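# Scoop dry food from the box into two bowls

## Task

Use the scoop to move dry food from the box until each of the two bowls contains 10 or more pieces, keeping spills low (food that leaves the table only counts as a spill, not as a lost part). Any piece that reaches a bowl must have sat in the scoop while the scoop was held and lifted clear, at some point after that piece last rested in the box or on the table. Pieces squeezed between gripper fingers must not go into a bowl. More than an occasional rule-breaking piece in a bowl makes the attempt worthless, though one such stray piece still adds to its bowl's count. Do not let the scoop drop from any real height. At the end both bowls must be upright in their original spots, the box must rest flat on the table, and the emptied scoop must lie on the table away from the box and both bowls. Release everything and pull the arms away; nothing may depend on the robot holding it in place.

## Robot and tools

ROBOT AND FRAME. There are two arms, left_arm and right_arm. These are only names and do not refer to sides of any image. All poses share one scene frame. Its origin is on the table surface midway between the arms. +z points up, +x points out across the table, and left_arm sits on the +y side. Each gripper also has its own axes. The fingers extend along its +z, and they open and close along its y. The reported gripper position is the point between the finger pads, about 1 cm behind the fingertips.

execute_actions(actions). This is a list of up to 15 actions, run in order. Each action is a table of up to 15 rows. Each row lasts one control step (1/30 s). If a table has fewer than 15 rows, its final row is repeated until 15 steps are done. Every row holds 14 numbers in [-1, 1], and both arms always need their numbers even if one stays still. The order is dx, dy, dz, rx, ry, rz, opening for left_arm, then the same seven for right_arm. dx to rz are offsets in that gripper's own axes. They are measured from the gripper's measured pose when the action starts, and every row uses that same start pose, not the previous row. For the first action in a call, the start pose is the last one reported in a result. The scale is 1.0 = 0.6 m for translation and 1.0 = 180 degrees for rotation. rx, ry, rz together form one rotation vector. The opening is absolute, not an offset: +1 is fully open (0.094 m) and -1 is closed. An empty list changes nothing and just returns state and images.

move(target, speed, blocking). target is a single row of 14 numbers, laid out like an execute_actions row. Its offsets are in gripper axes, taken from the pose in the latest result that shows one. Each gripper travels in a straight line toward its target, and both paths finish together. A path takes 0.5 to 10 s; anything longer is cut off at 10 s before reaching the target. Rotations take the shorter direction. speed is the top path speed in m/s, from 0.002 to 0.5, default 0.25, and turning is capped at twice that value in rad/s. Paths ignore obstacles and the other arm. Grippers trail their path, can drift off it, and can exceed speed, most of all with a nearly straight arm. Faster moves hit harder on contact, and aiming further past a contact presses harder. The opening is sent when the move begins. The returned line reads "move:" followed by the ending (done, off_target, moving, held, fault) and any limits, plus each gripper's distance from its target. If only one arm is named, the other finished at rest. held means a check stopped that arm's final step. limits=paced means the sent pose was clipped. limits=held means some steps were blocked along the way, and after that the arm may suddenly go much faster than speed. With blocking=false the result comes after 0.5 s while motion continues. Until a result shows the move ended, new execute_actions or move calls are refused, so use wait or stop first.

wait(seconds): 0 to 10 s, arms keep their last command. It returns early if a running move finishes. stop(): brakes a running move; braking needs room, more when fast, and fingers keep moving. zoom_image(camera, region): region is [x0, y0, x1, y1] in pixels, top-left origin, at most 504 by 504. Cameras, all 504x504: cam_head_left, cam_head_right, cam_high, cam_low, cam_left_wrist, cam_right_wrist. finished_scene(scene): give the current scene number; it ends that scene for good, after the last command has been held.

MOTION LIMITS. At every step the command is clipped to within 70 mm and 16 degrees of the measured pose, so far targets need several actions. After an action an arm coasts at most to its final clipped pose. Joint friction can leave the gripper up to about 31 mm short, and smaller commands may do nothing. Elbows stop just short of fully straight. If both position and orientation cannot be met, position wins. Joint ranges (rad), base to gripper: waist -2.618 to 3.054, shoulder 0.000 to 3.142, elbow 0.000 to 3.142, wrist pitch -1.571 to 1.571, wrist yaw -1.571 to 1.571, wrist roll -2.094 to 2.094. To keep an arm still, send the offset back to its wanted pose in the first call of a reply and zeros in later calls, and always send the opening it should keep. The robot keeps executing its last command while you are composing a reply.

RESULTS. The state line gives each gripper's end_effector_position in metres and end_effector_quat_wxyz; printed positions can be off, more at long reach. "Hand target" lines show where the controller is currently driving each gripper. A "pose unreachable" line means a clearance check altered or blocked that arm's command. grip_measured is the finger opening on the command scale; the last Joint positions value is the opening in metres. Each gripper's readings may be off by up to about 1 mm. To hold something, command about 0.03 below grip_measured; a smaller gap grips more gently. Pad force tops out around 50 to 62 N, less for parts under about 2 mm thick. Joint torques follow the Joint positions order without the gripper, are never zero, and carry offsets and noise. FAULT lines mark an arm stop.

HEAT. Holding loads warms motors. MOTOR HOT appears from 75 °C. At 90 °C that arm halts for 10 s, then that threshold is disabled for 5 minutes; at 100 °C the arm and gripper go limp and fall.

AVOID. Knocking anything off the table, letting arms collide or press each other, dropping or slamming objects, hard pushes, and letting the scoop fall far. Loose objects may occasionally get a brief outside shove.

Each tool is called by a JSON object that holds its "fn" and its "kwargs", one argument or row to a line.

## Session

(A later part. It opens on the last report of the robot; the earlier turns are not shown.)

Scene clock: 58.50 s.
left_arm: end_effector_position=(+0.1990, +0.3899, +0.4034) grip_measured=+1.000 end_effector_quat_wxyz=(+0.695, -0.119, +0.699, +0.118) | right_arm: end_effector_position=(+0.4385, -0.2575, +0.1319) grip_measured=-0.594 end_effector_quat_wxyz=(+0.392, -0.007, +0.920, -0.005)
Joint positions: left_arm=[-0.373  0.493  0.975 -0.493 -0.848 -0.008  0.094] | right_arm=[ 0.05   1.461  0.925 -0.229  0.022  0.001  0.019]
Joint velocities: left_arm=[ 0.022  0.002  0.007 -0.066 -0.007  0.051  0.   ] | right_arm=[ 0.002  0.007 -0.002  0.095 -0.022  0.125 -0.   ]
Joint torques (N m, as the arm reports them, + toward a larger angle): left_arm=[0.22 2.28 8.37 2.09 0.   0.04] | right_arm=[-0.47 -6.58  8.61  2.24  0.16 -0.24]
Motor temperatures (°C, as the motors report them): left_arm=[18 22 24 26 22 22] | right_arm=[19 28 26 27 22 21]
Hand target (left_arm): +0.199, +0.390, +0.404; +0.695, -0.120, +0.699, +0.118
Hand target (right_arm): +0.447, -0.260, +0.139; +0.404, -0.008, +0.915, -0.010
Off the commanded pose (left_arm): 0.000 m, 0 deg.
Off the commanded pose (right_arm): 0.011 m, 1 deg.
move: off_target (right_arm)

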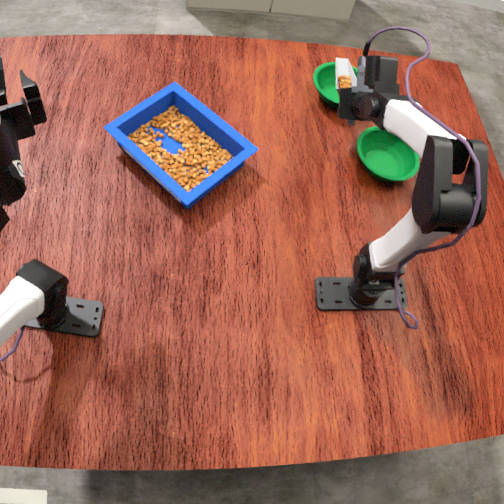

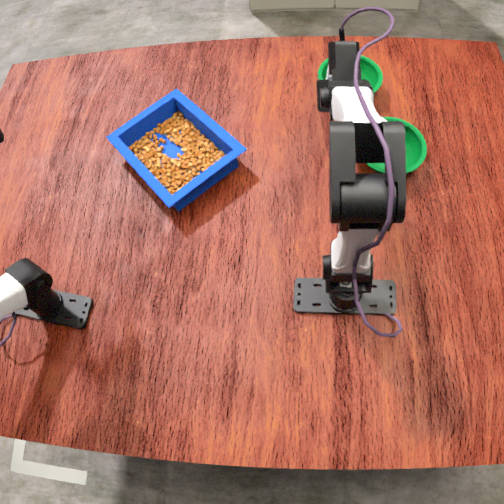

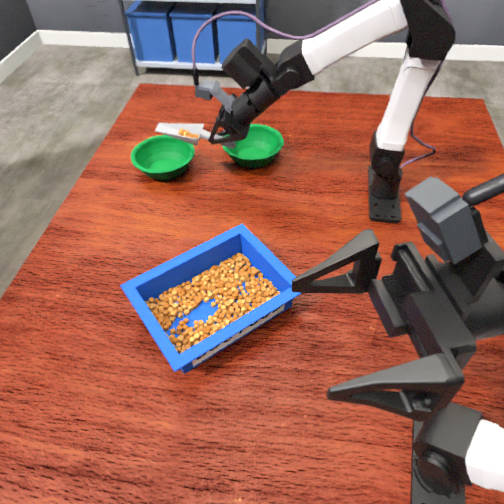

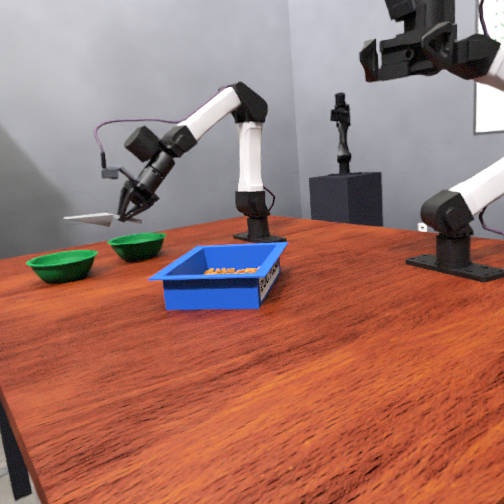

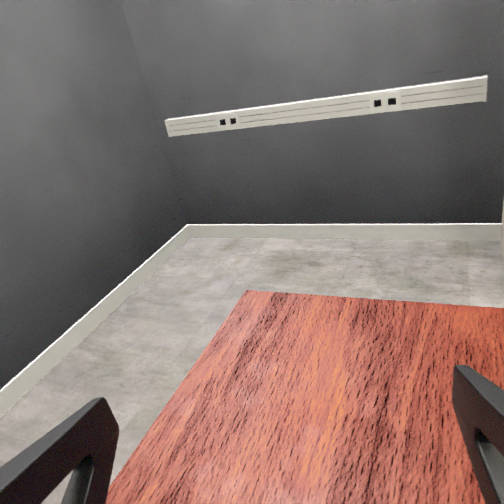

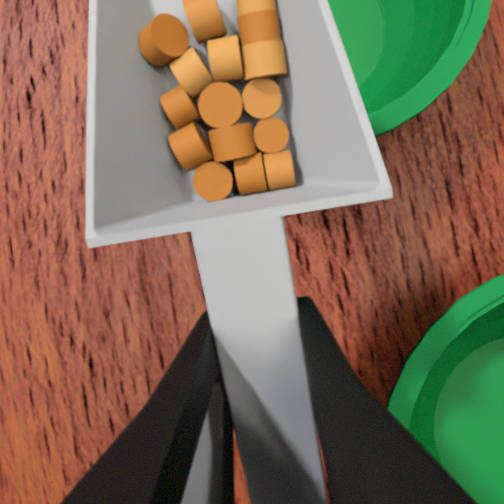

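{"fn": "move", "kwargs": {
  "target": [0,0,0,0,0,0,1,0.03,-0.05,0.04,0,0.08,0,-0.68],
  "speed": 0.15
}}

{"fn": "move", "kwargs": {
  "target": [0,0,0,0,0,0,1,-0.035,0,0,0,0.14,0,-0.68],
  "speed": 0.1
}}

{"fn": "zoom_image", "kwargs": {
  "camera": "cam_high",
  "region": [100,70,300,220]
}}

Scene clock: 64.03 s.
left_arm: end_effector_position=(+0.1990, +0.3899, +0.4032) grip_measured=+1.000 end_effector_quat_wxyz=(+0.694, -0.119, +0.700, +0.118) | right_arm: end_effector_position=(+0.4378, -0.2865, +0.1002) grip_measured=-0.594 end_effector_quat_wxyz=(+0.269, -0.001, +0.963, -0.008)
Joint positions: left_arm=[-0.373  0.493  0.975 -0.494 -0.848 -0.008  0.094] | right_arm=[-0.037  1.642  1.135 -0.519 -0.018 -0.06   0.019]
Joint velocities: left_arm=[-0.017 -0.012 -0.002 -0.022  0.081 -0.037  0.   ] | right_arm=[-0.007  0.007  0.002 -0.037  0.022 -0.051 -0.001]
Joint torques (N m, as the arm reports them, + toward a larger angle): left_arm=[ 0.47  2.18  8.33  2.15 -0.03  0.02] | right_arm=[-0.7  -8.44  8.34  1.65 -0.04 -0.25]
Motor temperatures (°C, as the motors report them): left_arm=[18 22 24 26 22 22] | right_arm=[19 28 26 27 22 21]
Hand target (left_arm): +0.199, +0.390, +0.403; +0.695, -0.119, +0.699, +0.118
Hand target (right_arm): +0.444, -0.288, +0.103; +0.274, -0.004, +0.962, -0.006
Off the commanded pose (left_arm): 0.000 m, 0 deg.
Off the commanded pose (right_arm): 0.006 m, 1 deg.
move: done

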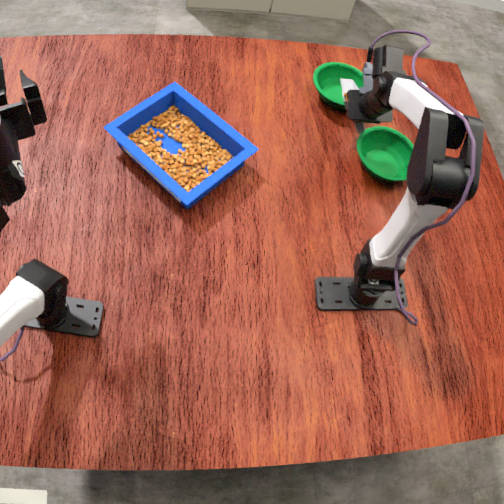

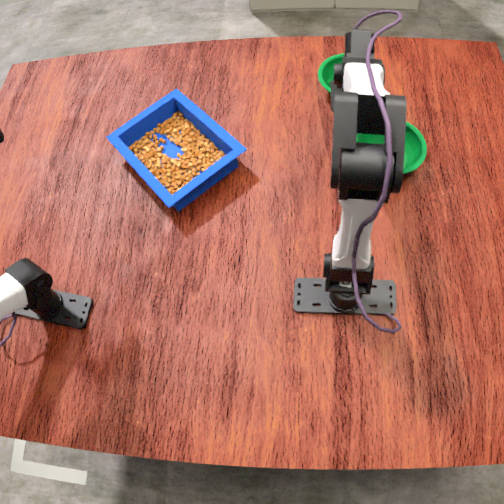

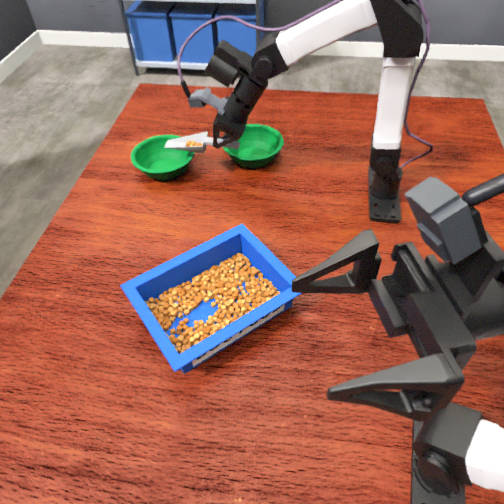

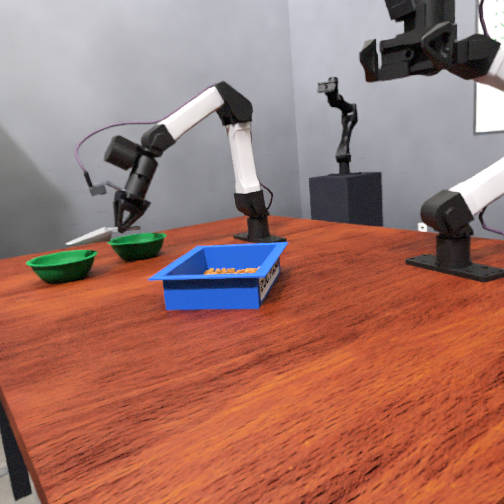

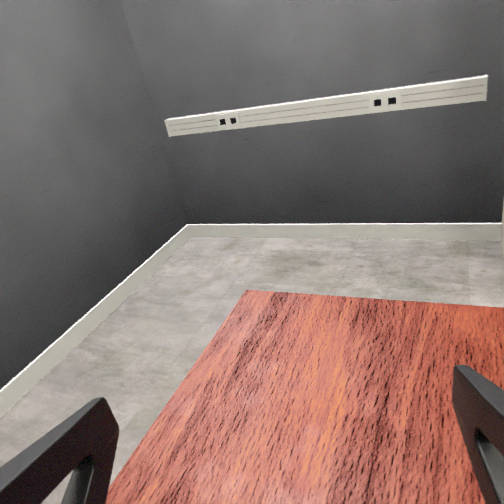

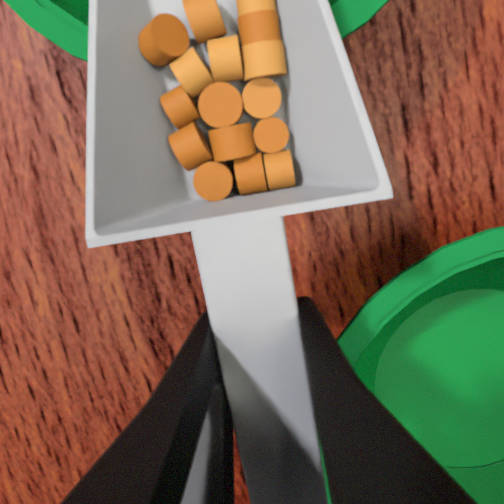

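Scene clock: 66.80 s.
left_arm: end_effector_position=(+0.1990, +0.3899, +0.4029) grip_measured=+1.000 end_effector_quat_wxyz=(+0.694, -0.119, +0.700, +0.119) | right_arm: end_effector_position=(+0.4539, -0.2886, +0.1112) grip_measured=-0.594 end_effector_quat_wxyz=(+0.054, +0.002, +0.999, -0.004)
Joint positions: left_arm=[-0.373  0.493  0.975 -0.495 -0.848 -0.008  0.094] | right_arm=[-0.032  2.074  1.877 -1.266  0.002 -0.052  0.019]
Joint velocities: left_arm=[-0.007 -0.002 -0.002  0.022  0.037 -0.081  0.   ] | right_arm=[-0.002  0.002 -0.002 -0.022  0.007 -0.022  0.   ]
Joint torques (N m, as the arm reports them, + toward a larger angle): left_arm=[ 0.32  2.18  8.22  2.13 -0.02 -0.01] | right_arm=[  0.67 -12.48   7.71   0.63   0.21   0.  ]
Motor temperatures (°C, as the motors report them): left_arm=[18 22 24 26 22 22] | right_arm=[19 28 27 27 22 21]
Hand target (left_arm): +0.199, +0.390, +0.403; +0.694, -0.119, +0.700, +0.118
Hand target (right_arm): +0.457, -0.286, +0.111; +0.053, +0.003, +0.999, -0.008
Off the commanded pose (left_arm): 0.000 m, 0 deg.
Off the commanded pose (right_arm): 0.003 m, 0 deg.
move: done

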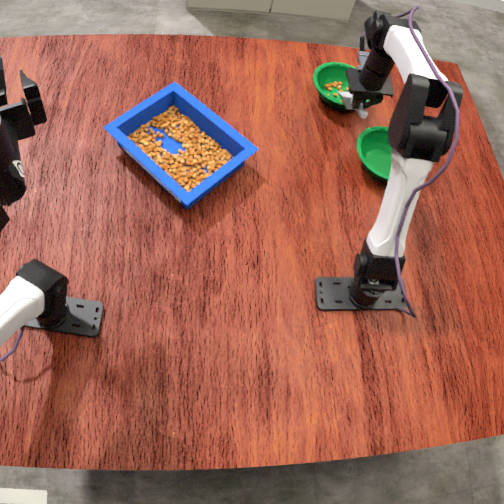

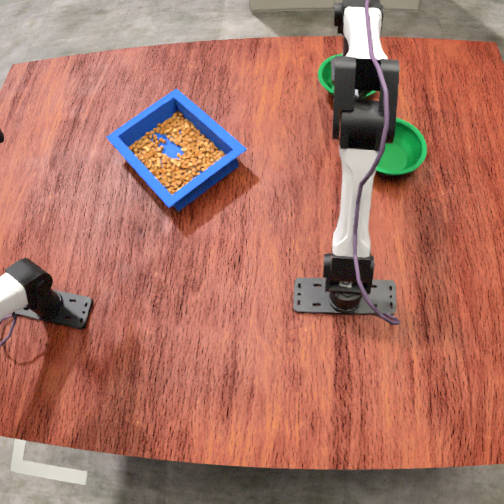

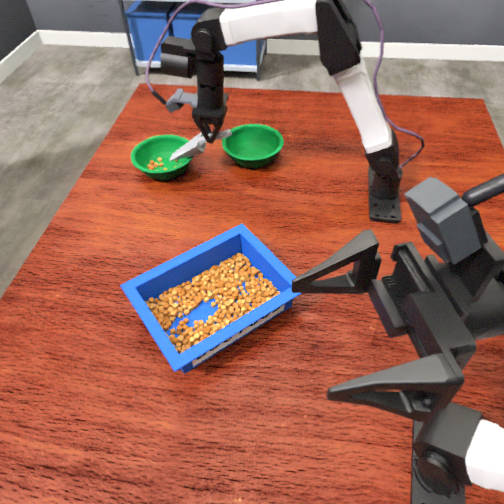

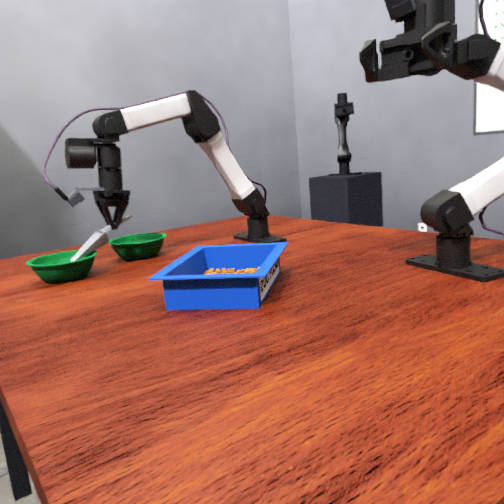

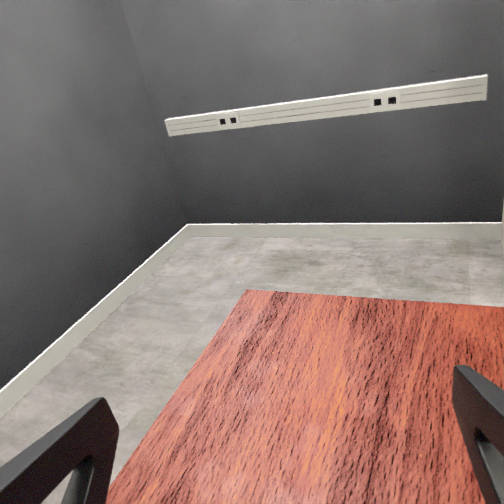

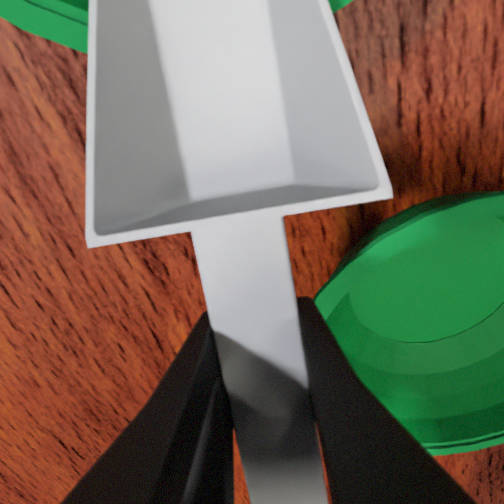

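Region (100, 70, 300, 220) of cam_high's 504x504 image, scaled by 2.520, with more detail than that image has; it fills the top 378 rows of this view, and the rest is white.

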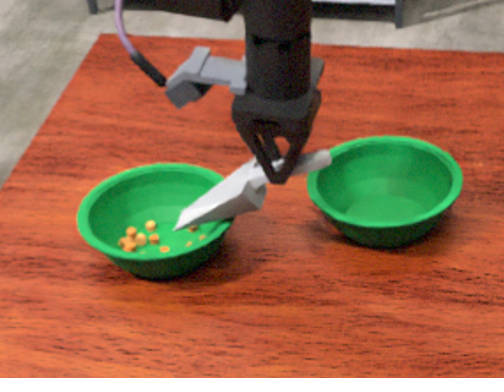

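{"fn": "move", "kwargs": {
  "target": [0,0,0,0,0,0,1,0.01,0,-0.1,0,0,0,-0.68]
}}

{"fn": "move", "kwargs": {
  "target": [0,0,0,0,0,0,1,0.25,0.56,-0.04,-0.03,0,-0.278,-0.68]
}}

{"fn": "move", "kwargs": {
  "target": [0,0,0,0,0,0,1,0,0,0.13,0,0.02,0,-0.68],
  "speed": 0.1
}}

Scene clock: 74.73 s.
left_arm: end_effector_position=(+0.1990, +0.3899, +0.4027) grip_measured=+1.000 end_effector_quat_wxyz=(+0.694, -0.119, +0.700, +0.119) | right_arm: end_effector_position=(+0.4414, -0.2879, +0.1615) grip_measured=-0.594 end_effector_quat_wxyz=(+0.043, +0.003, +0.999, -0.003)
Joint positions: left_arm=[-0.373  0.493  0.975 -0.496 -0.848 -0.008  0.094] | right_arm=[-0.032  2.074  2.081 -1.491  0.002 -0.052  0.019]
Joint velocities: left_arm=[ 0.002 -0.002 -0.007 -0.022  0.007  0.022  0.   ] | right_arm=[-0.012 -0.012 -0.007 -0.051 -0.022  0.022  0.   ]
Joint torques (N m, as the arm reports them, + toward a larger angle): left_arm=[0.23 2.27 8.16 2.07 0.02 0.02] | right_arm=[ -0.02 -14.59   7.38   0.58   0.09  -0.11]
Motor temperatures (°C, as the motors report them): left_arm=[18 22 25 27 22 22] | right_arm=[19 29 27 26 22 21]
Hand target (left_arm): +0.199, +0.390, +0.403; +0.694, -0.119, +0.700, +0.119
Hand target (right_arm): +0.442, -0.287, +0.170; +0.054, +0.003, +0.999, -0.004
Off the commanded pose (left_arm): 0.000 m, 0 deg.
Off the commanded pose (right_arm): 0.009 m, 1 deg.
move: done

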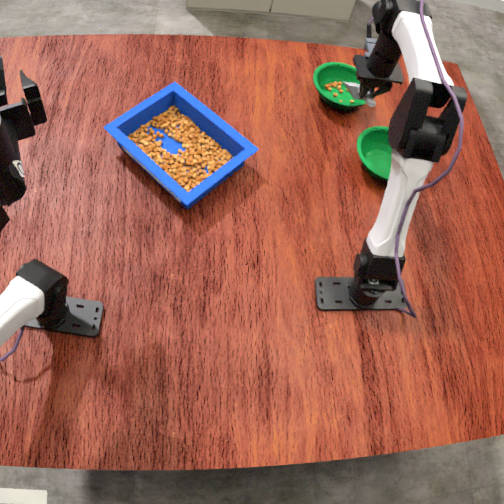

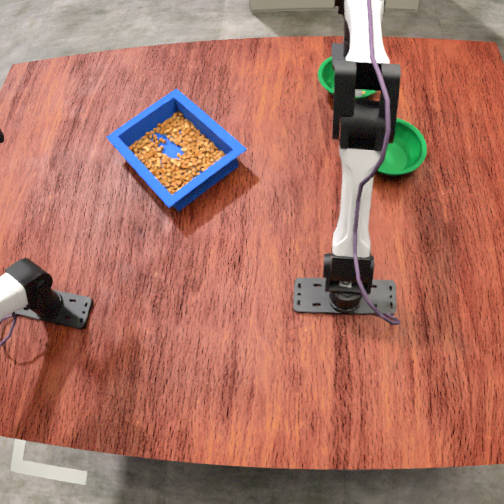

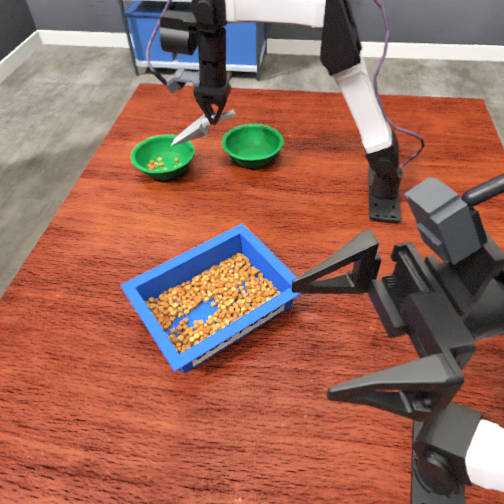

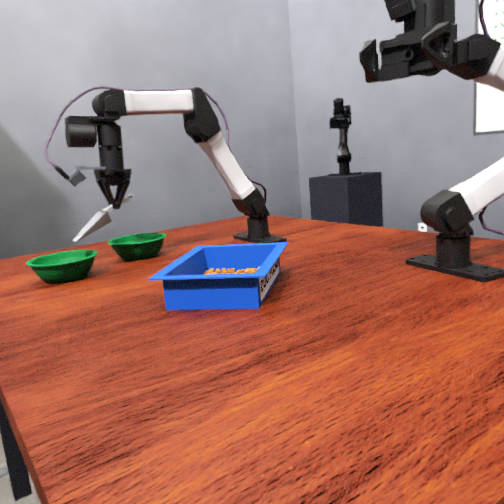

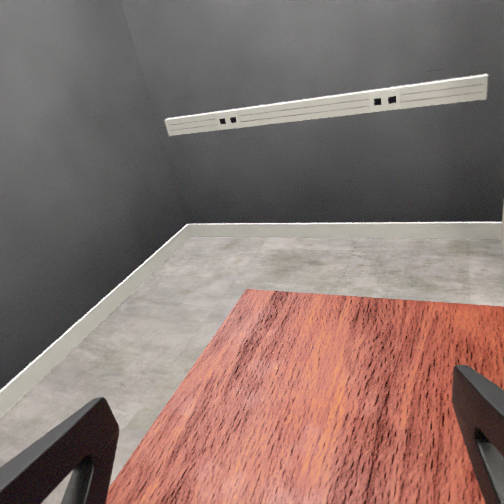

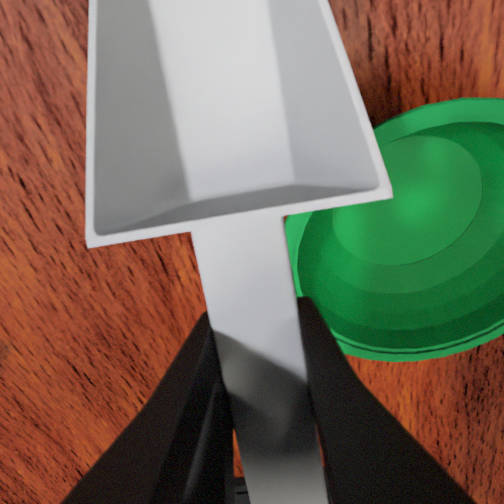

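Scene clock: 77.03 s.
left_arm: end_effector_position=(+0.1989, +0.3899, +0.4025) grip_measured=+1.000 end_effector_quat_wxyz=(+0.694, -0.118, +0.701, +0.119) | right_arm: end_effector_position=(+0.2869, +0.0468, +0.1662) grip_measured=-0.594 end_effector_quat_wxyz=(+0.034, -0.427, +0.903, +0.024)
Joint positions: left_arm=[-0.373  0.493  0.975 -0.497 -0.848 -0.008  0.094] | right_arm=[ 0.896  2.041  2.05  -1.499 -0.016 -0.012  0.019]
Joint velocities: left_arm=[ 0.012  0.002  0.002 -0.022  0.007 -0.007  0.   ] | right_arm=[-0.007 -0.002  0.002 -0.007  0.066 -0.11  -0.001]
Joint torques (N m, as the arm reports them, + toward a larger angle): left_arm=[ 0.13  2.05  8.31  2.1  -0.03  0.04] | right_arm=[ -0.39 -12.01   7.44   0.58   0.03  -0.02]
Motor temperatures (°C, as the motors report them): left_arm=[18 22 25 27 22 22] | right_arm=[19 29 27 26 22 21]
Hand target (left_arm): +0.199, +0.390, +0.403; +0.694, -0.119, +0.700, +0.119
Hand target (right_arm): +0.289, +0.048, +0.167; +0.033, -0.422, +0.906, +0.026
Off the commanded pose (left_arm): 0.000 m, 0 deg.
Off the commanded pose (right_arm): 0.007 m, 1 deg.
move: done

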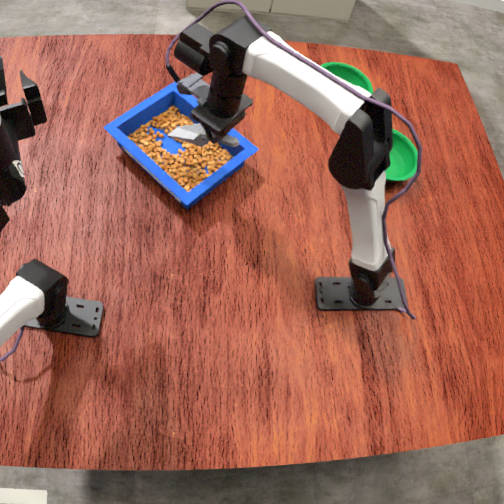

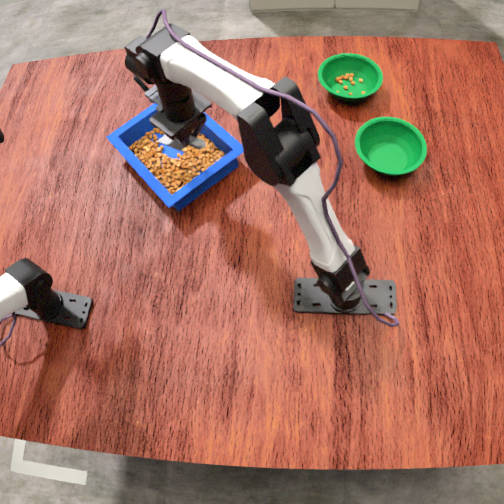

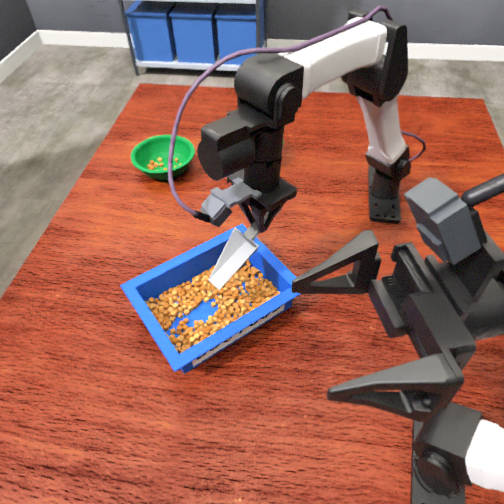

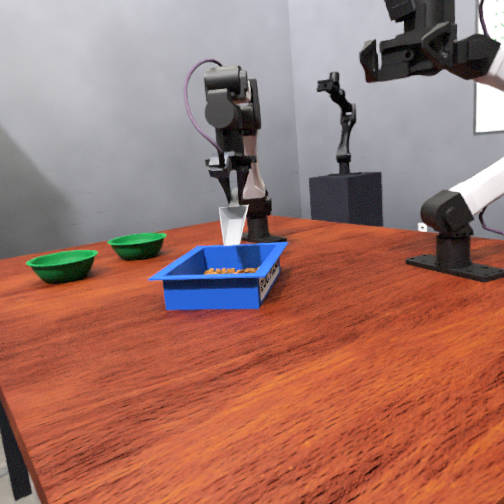

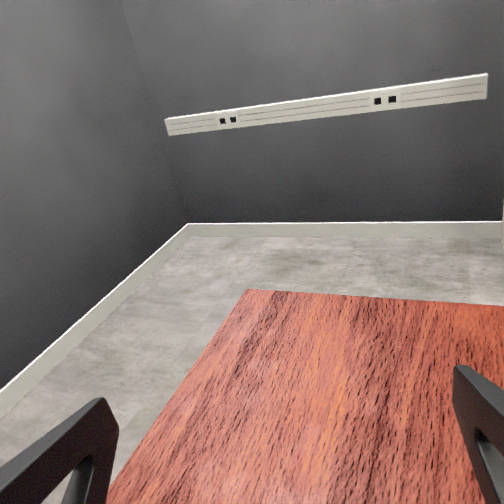

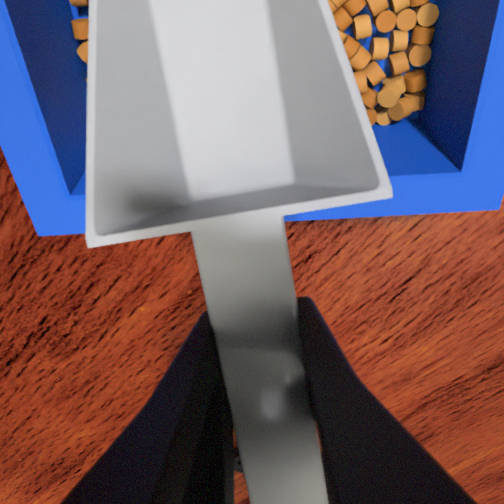

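Scene clock: 78.23 s.
left_arm: end_effector_position=(+0.1989, +0.3899, +0.4023) grip_measured=+1.000 end_effector_quat_wxyz=(+0.693, -0.118, +0.701, +0.119) | right_arm: end_effector_position=(+0.2894, +0.0497, +0.0946) grip_measured=-0.594 end_effector_quat_wxyz=(+0.006, -0.427, +0.904, +0.012)
Joint positions: left_arm=[-0.373  0.493  0.975 -0.498 -0.848 -0.008  0.094] | right_arm=[ 0.896  2.087  1.837 -1.3   -0.016 -0.012  0.019]
Joint velocities: left_arm=[-0.007 -0.002 -0.002  0.022 -0.007  0.007  0.   ] | right_arm=[-0.002  0.007  0.012  0.066  0.007 -0.066 -0.001]
Joint torques (N m, as the arm reports them, + toward a larger angle): left_arm=[0.15 2.16 8.31 2.14 0.   0.01] | right_arm=[ -0.03 -12.89   5.41   0.65   0.1   -0.12]
Motor temperatures (°C, as the motors report them): left_arm=[18 22 25 27 22 22] | right_arm=[19 29 27 26 22 21]
Hand target (left_arm): +0.199, +0.390, +0.403; +0.694, -0.118, +0.701, +0.119
Hand target (right_arm): +0.290, +0.051, +0.088; +0.005, -0.428, +0.904, +0.011
Off the commanded pose (left_arm): 0.000 m, 0 deg.
Off the commanded pose (right_arm): 0.007 m, 0 deg.
move: done

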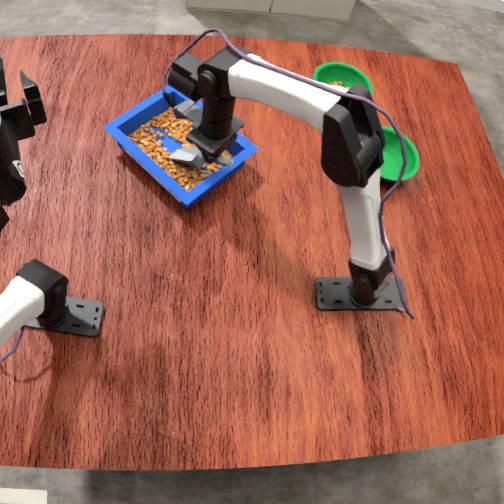

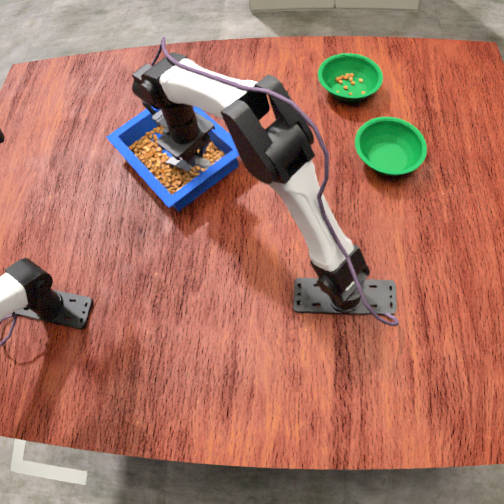

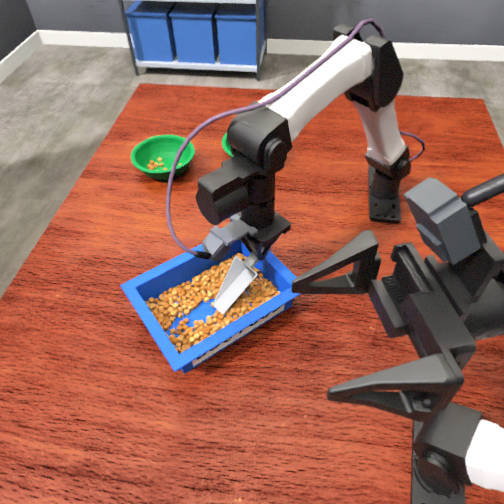

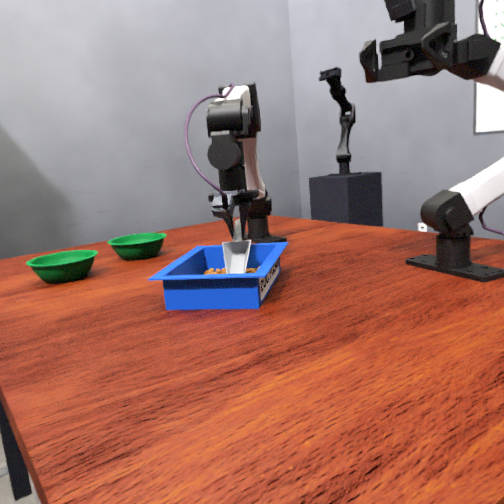

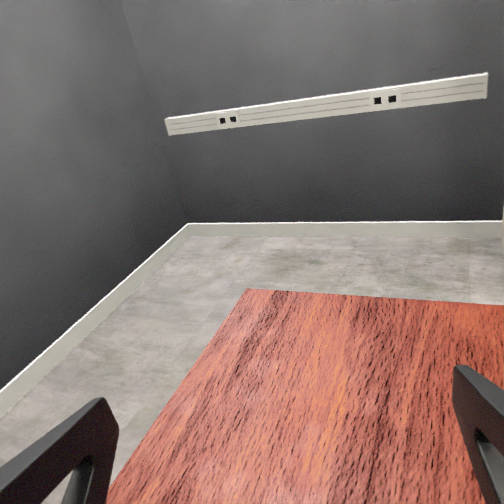

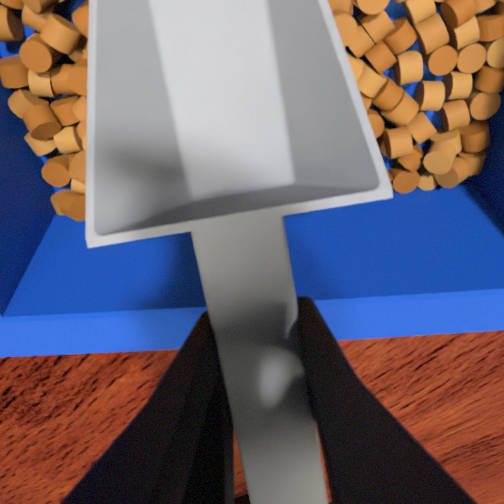

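{"fn": "move", "kwargs": {
  "target": [0,0,0,0,0,0,1,-0.04,0,0.035,0,-0.01,0,-0.68],
  "speed": 0.04
}}

{"fn": "move", "kwargs": {
  "target": [0,0,0,0,0,0,1,-0.125,0,0.058,0,-0.085,0,-0.68],
  "speed": 0.06
}}

{"fn": "zoom_image", "kwargs": {
  "camera": "cam_high",
  "region": [110,190,310,390]
}}

Scene clock: 84.40 s.
left_arm: end_effector_position=(+0.1989, +0.3899, +0.4021) grip_measured=+1.000 end_effector_quat_wxyz=(+0.693, -0.118, +0.701, +0.120) | right_arm: end_effector_position=(+0.3022, +0.0650, +0.0803) grip_measured=-0.594 end_effector_quat_wxyz=(+0.022, -0.427, +0.904, +0.019)
Joint positions: left_arm=[-0.373  0.493  0.975 -0.499 -0.848 -0.008  0.094] | right_arm=[ 0.896  2.138  1.856 -1.233 -0.016 -0.012  0.019]
Joint velocities: left_arm=[ 0.007 -0.017 -0.012 -0.007 -0.095 -0.051  0.   ] | right_arm=[ 0.017  0.017 -0.002  0.037 -0.051 -0.037 -0.001]
Joint torques (N m, as the arm reports them, + toward a larger angle): left_arm=[0.23 2.21 8.24 2.13 0.   0.01] | right_arm=[ -0.04 -11.96   7.21   0.66   0.08  -0.11]
Motor temperatures (°C, as the motors report them): left_arm=[18 22 25 27 22 22] | right_arm=[19 30 27 26 22 21]
Hand target (left_arm): +0.199, +0.390, +0.402; +0.693, -0.118, +0.701, +0.119
Hand target (right_arm): +0.305, +0.069, +0.074; +0.020, -0.427, +0.904, +0.018
Off the commanded pose (left_arm): 0.000 m, 0 deg.
Off the commanded pose (right_arm): 0.008 m, 0 deg.
move: done

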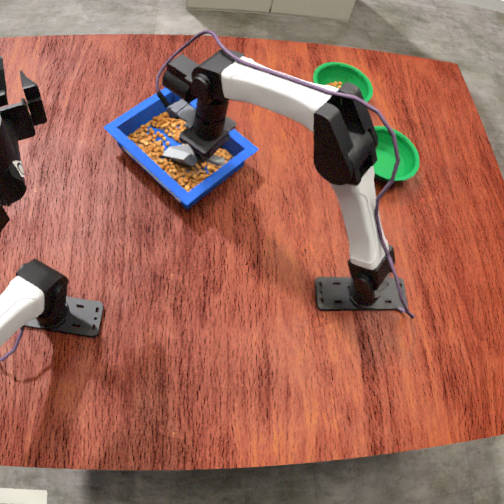

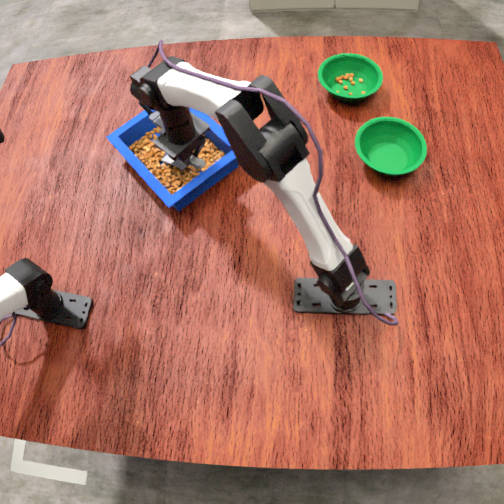

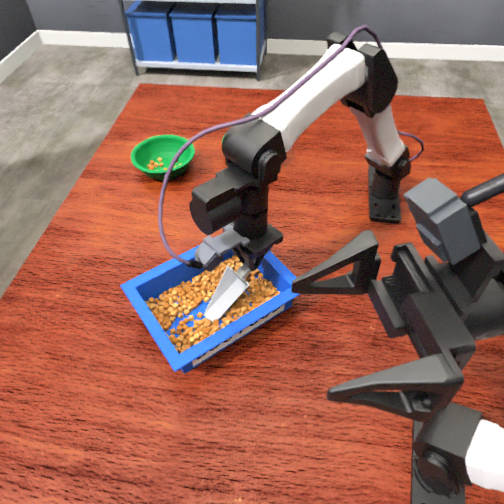

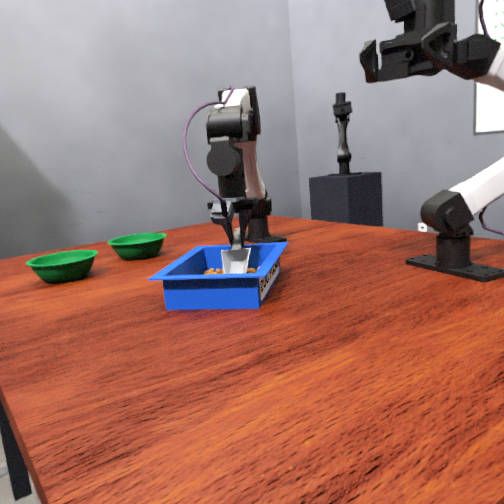

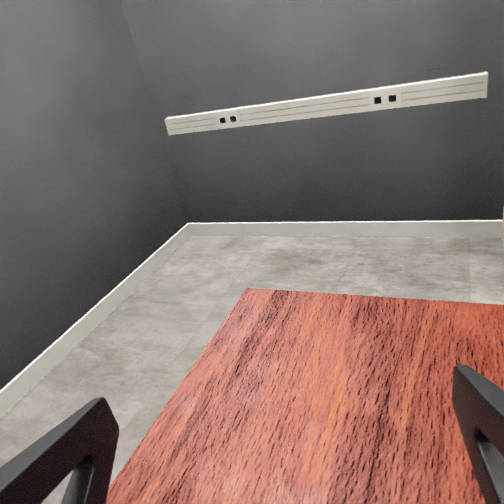

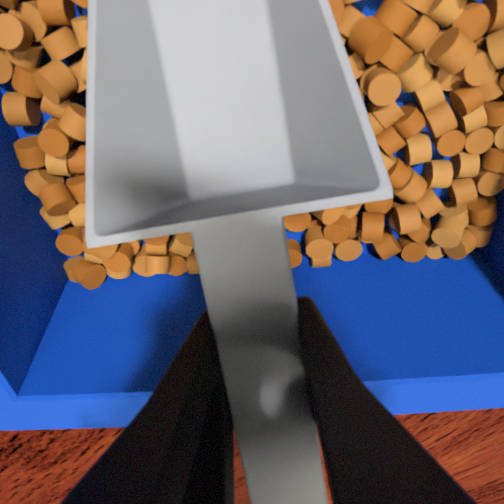

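Scene clock: 87.00 s.
left_arm: end_effector_position=(+0.1989, +0.3899, +0.4019) grip_measured=+1.000 end_effector_quat_wxyz=(+0.693, -0.118, +0.702, +0.120) | right_arm: end_effector_position=(+0.3473, +0.1185, +0.0565) grip_measured=-0.594 end_effector_quat_wxyz=(+0.135, -0.424, +0.893, +0.070)
Joint positions: left_arm=[-0.373  0.493  0.975 -0.501 -0.848 -0.008  0.094] | right_arm=[ 0.896  2.195  1.809 -0.88  -0.016 -0.012  0.019]
Joint velocities: left_arm=[-0.002 -0.012  0.002  0.007 -0.022 -0.051  0.   ] | right_arm=[-0.002 -0.002 -0.002 -0.022  0.007 -0.095  0.   ]
Joint torques (N m, as the arm reports them, + toward a larger angle): left_arm=[0.27 2.14 8.25 2.09 0.   0.02] | right_arm=[  0.01 -14.2    5.95   1.58   0.03  -0.09]
Motor temperatures (°C, as the motors report them): left_arm=[18 22 25 27 22 22] | right_arm=[19 30 27 26 22 21]
Hand target (left_arm): +0.199, +0.390, +0.402; +0.693, -0.118, +0.701, +0.120
Hand target (right_arm): +0.350, +0.124, +0.050; +0.142, -0.423, +0.892, +0.076
Off the commanded pose (left_arm): 0.000 m, 0 deg.
Off the commanded pose (right_arm): 0.010 m, 1 deg.
move: done

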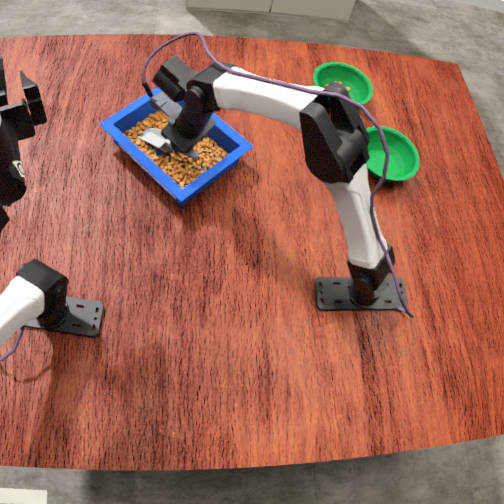

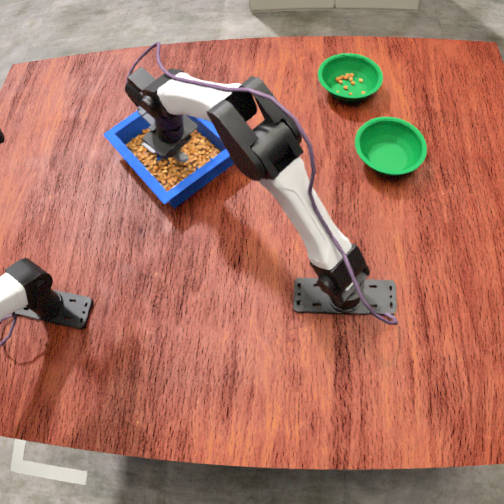

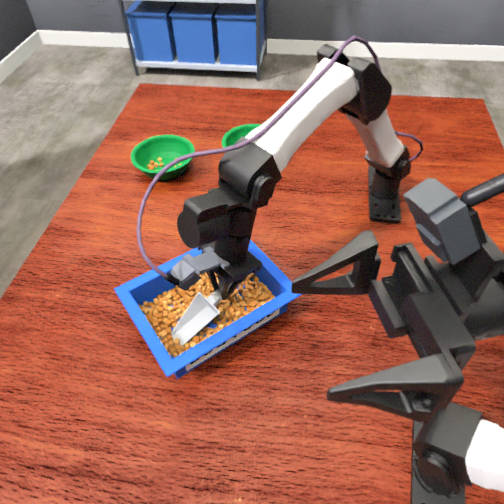

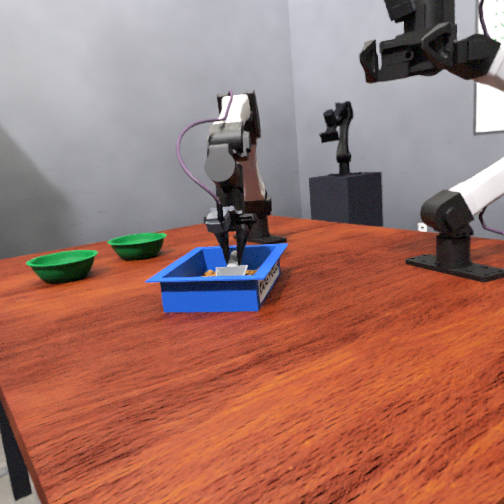

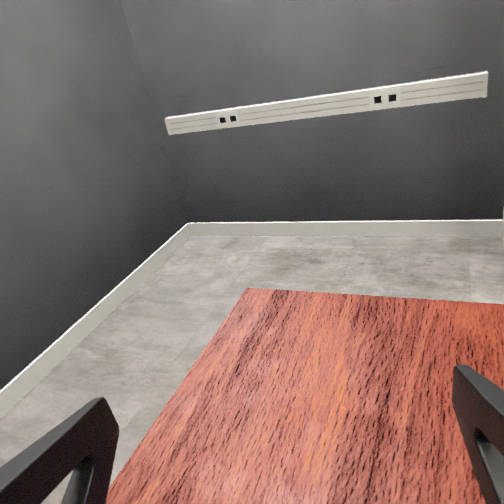

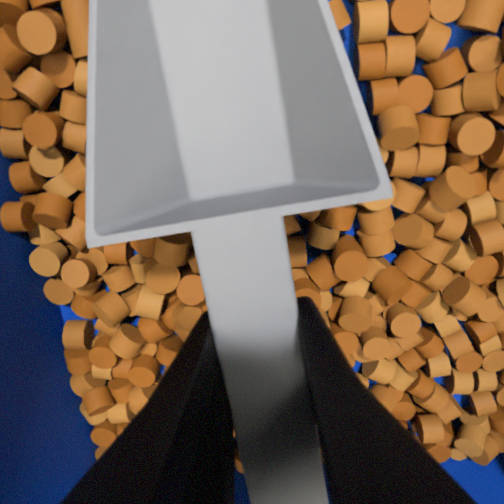

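Region (110, 190, 310, 390) of cam_high's 504x504 image, scaled by 2.520, with more detail than that image has.

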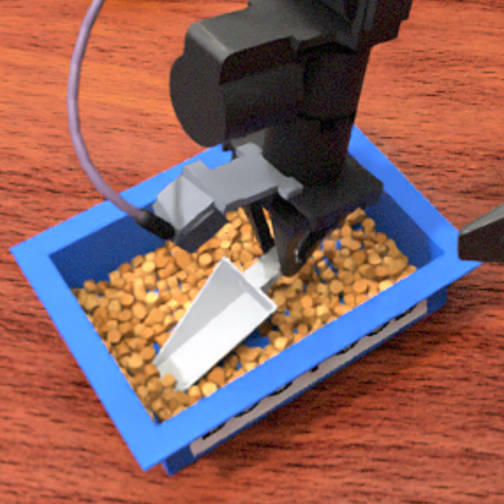

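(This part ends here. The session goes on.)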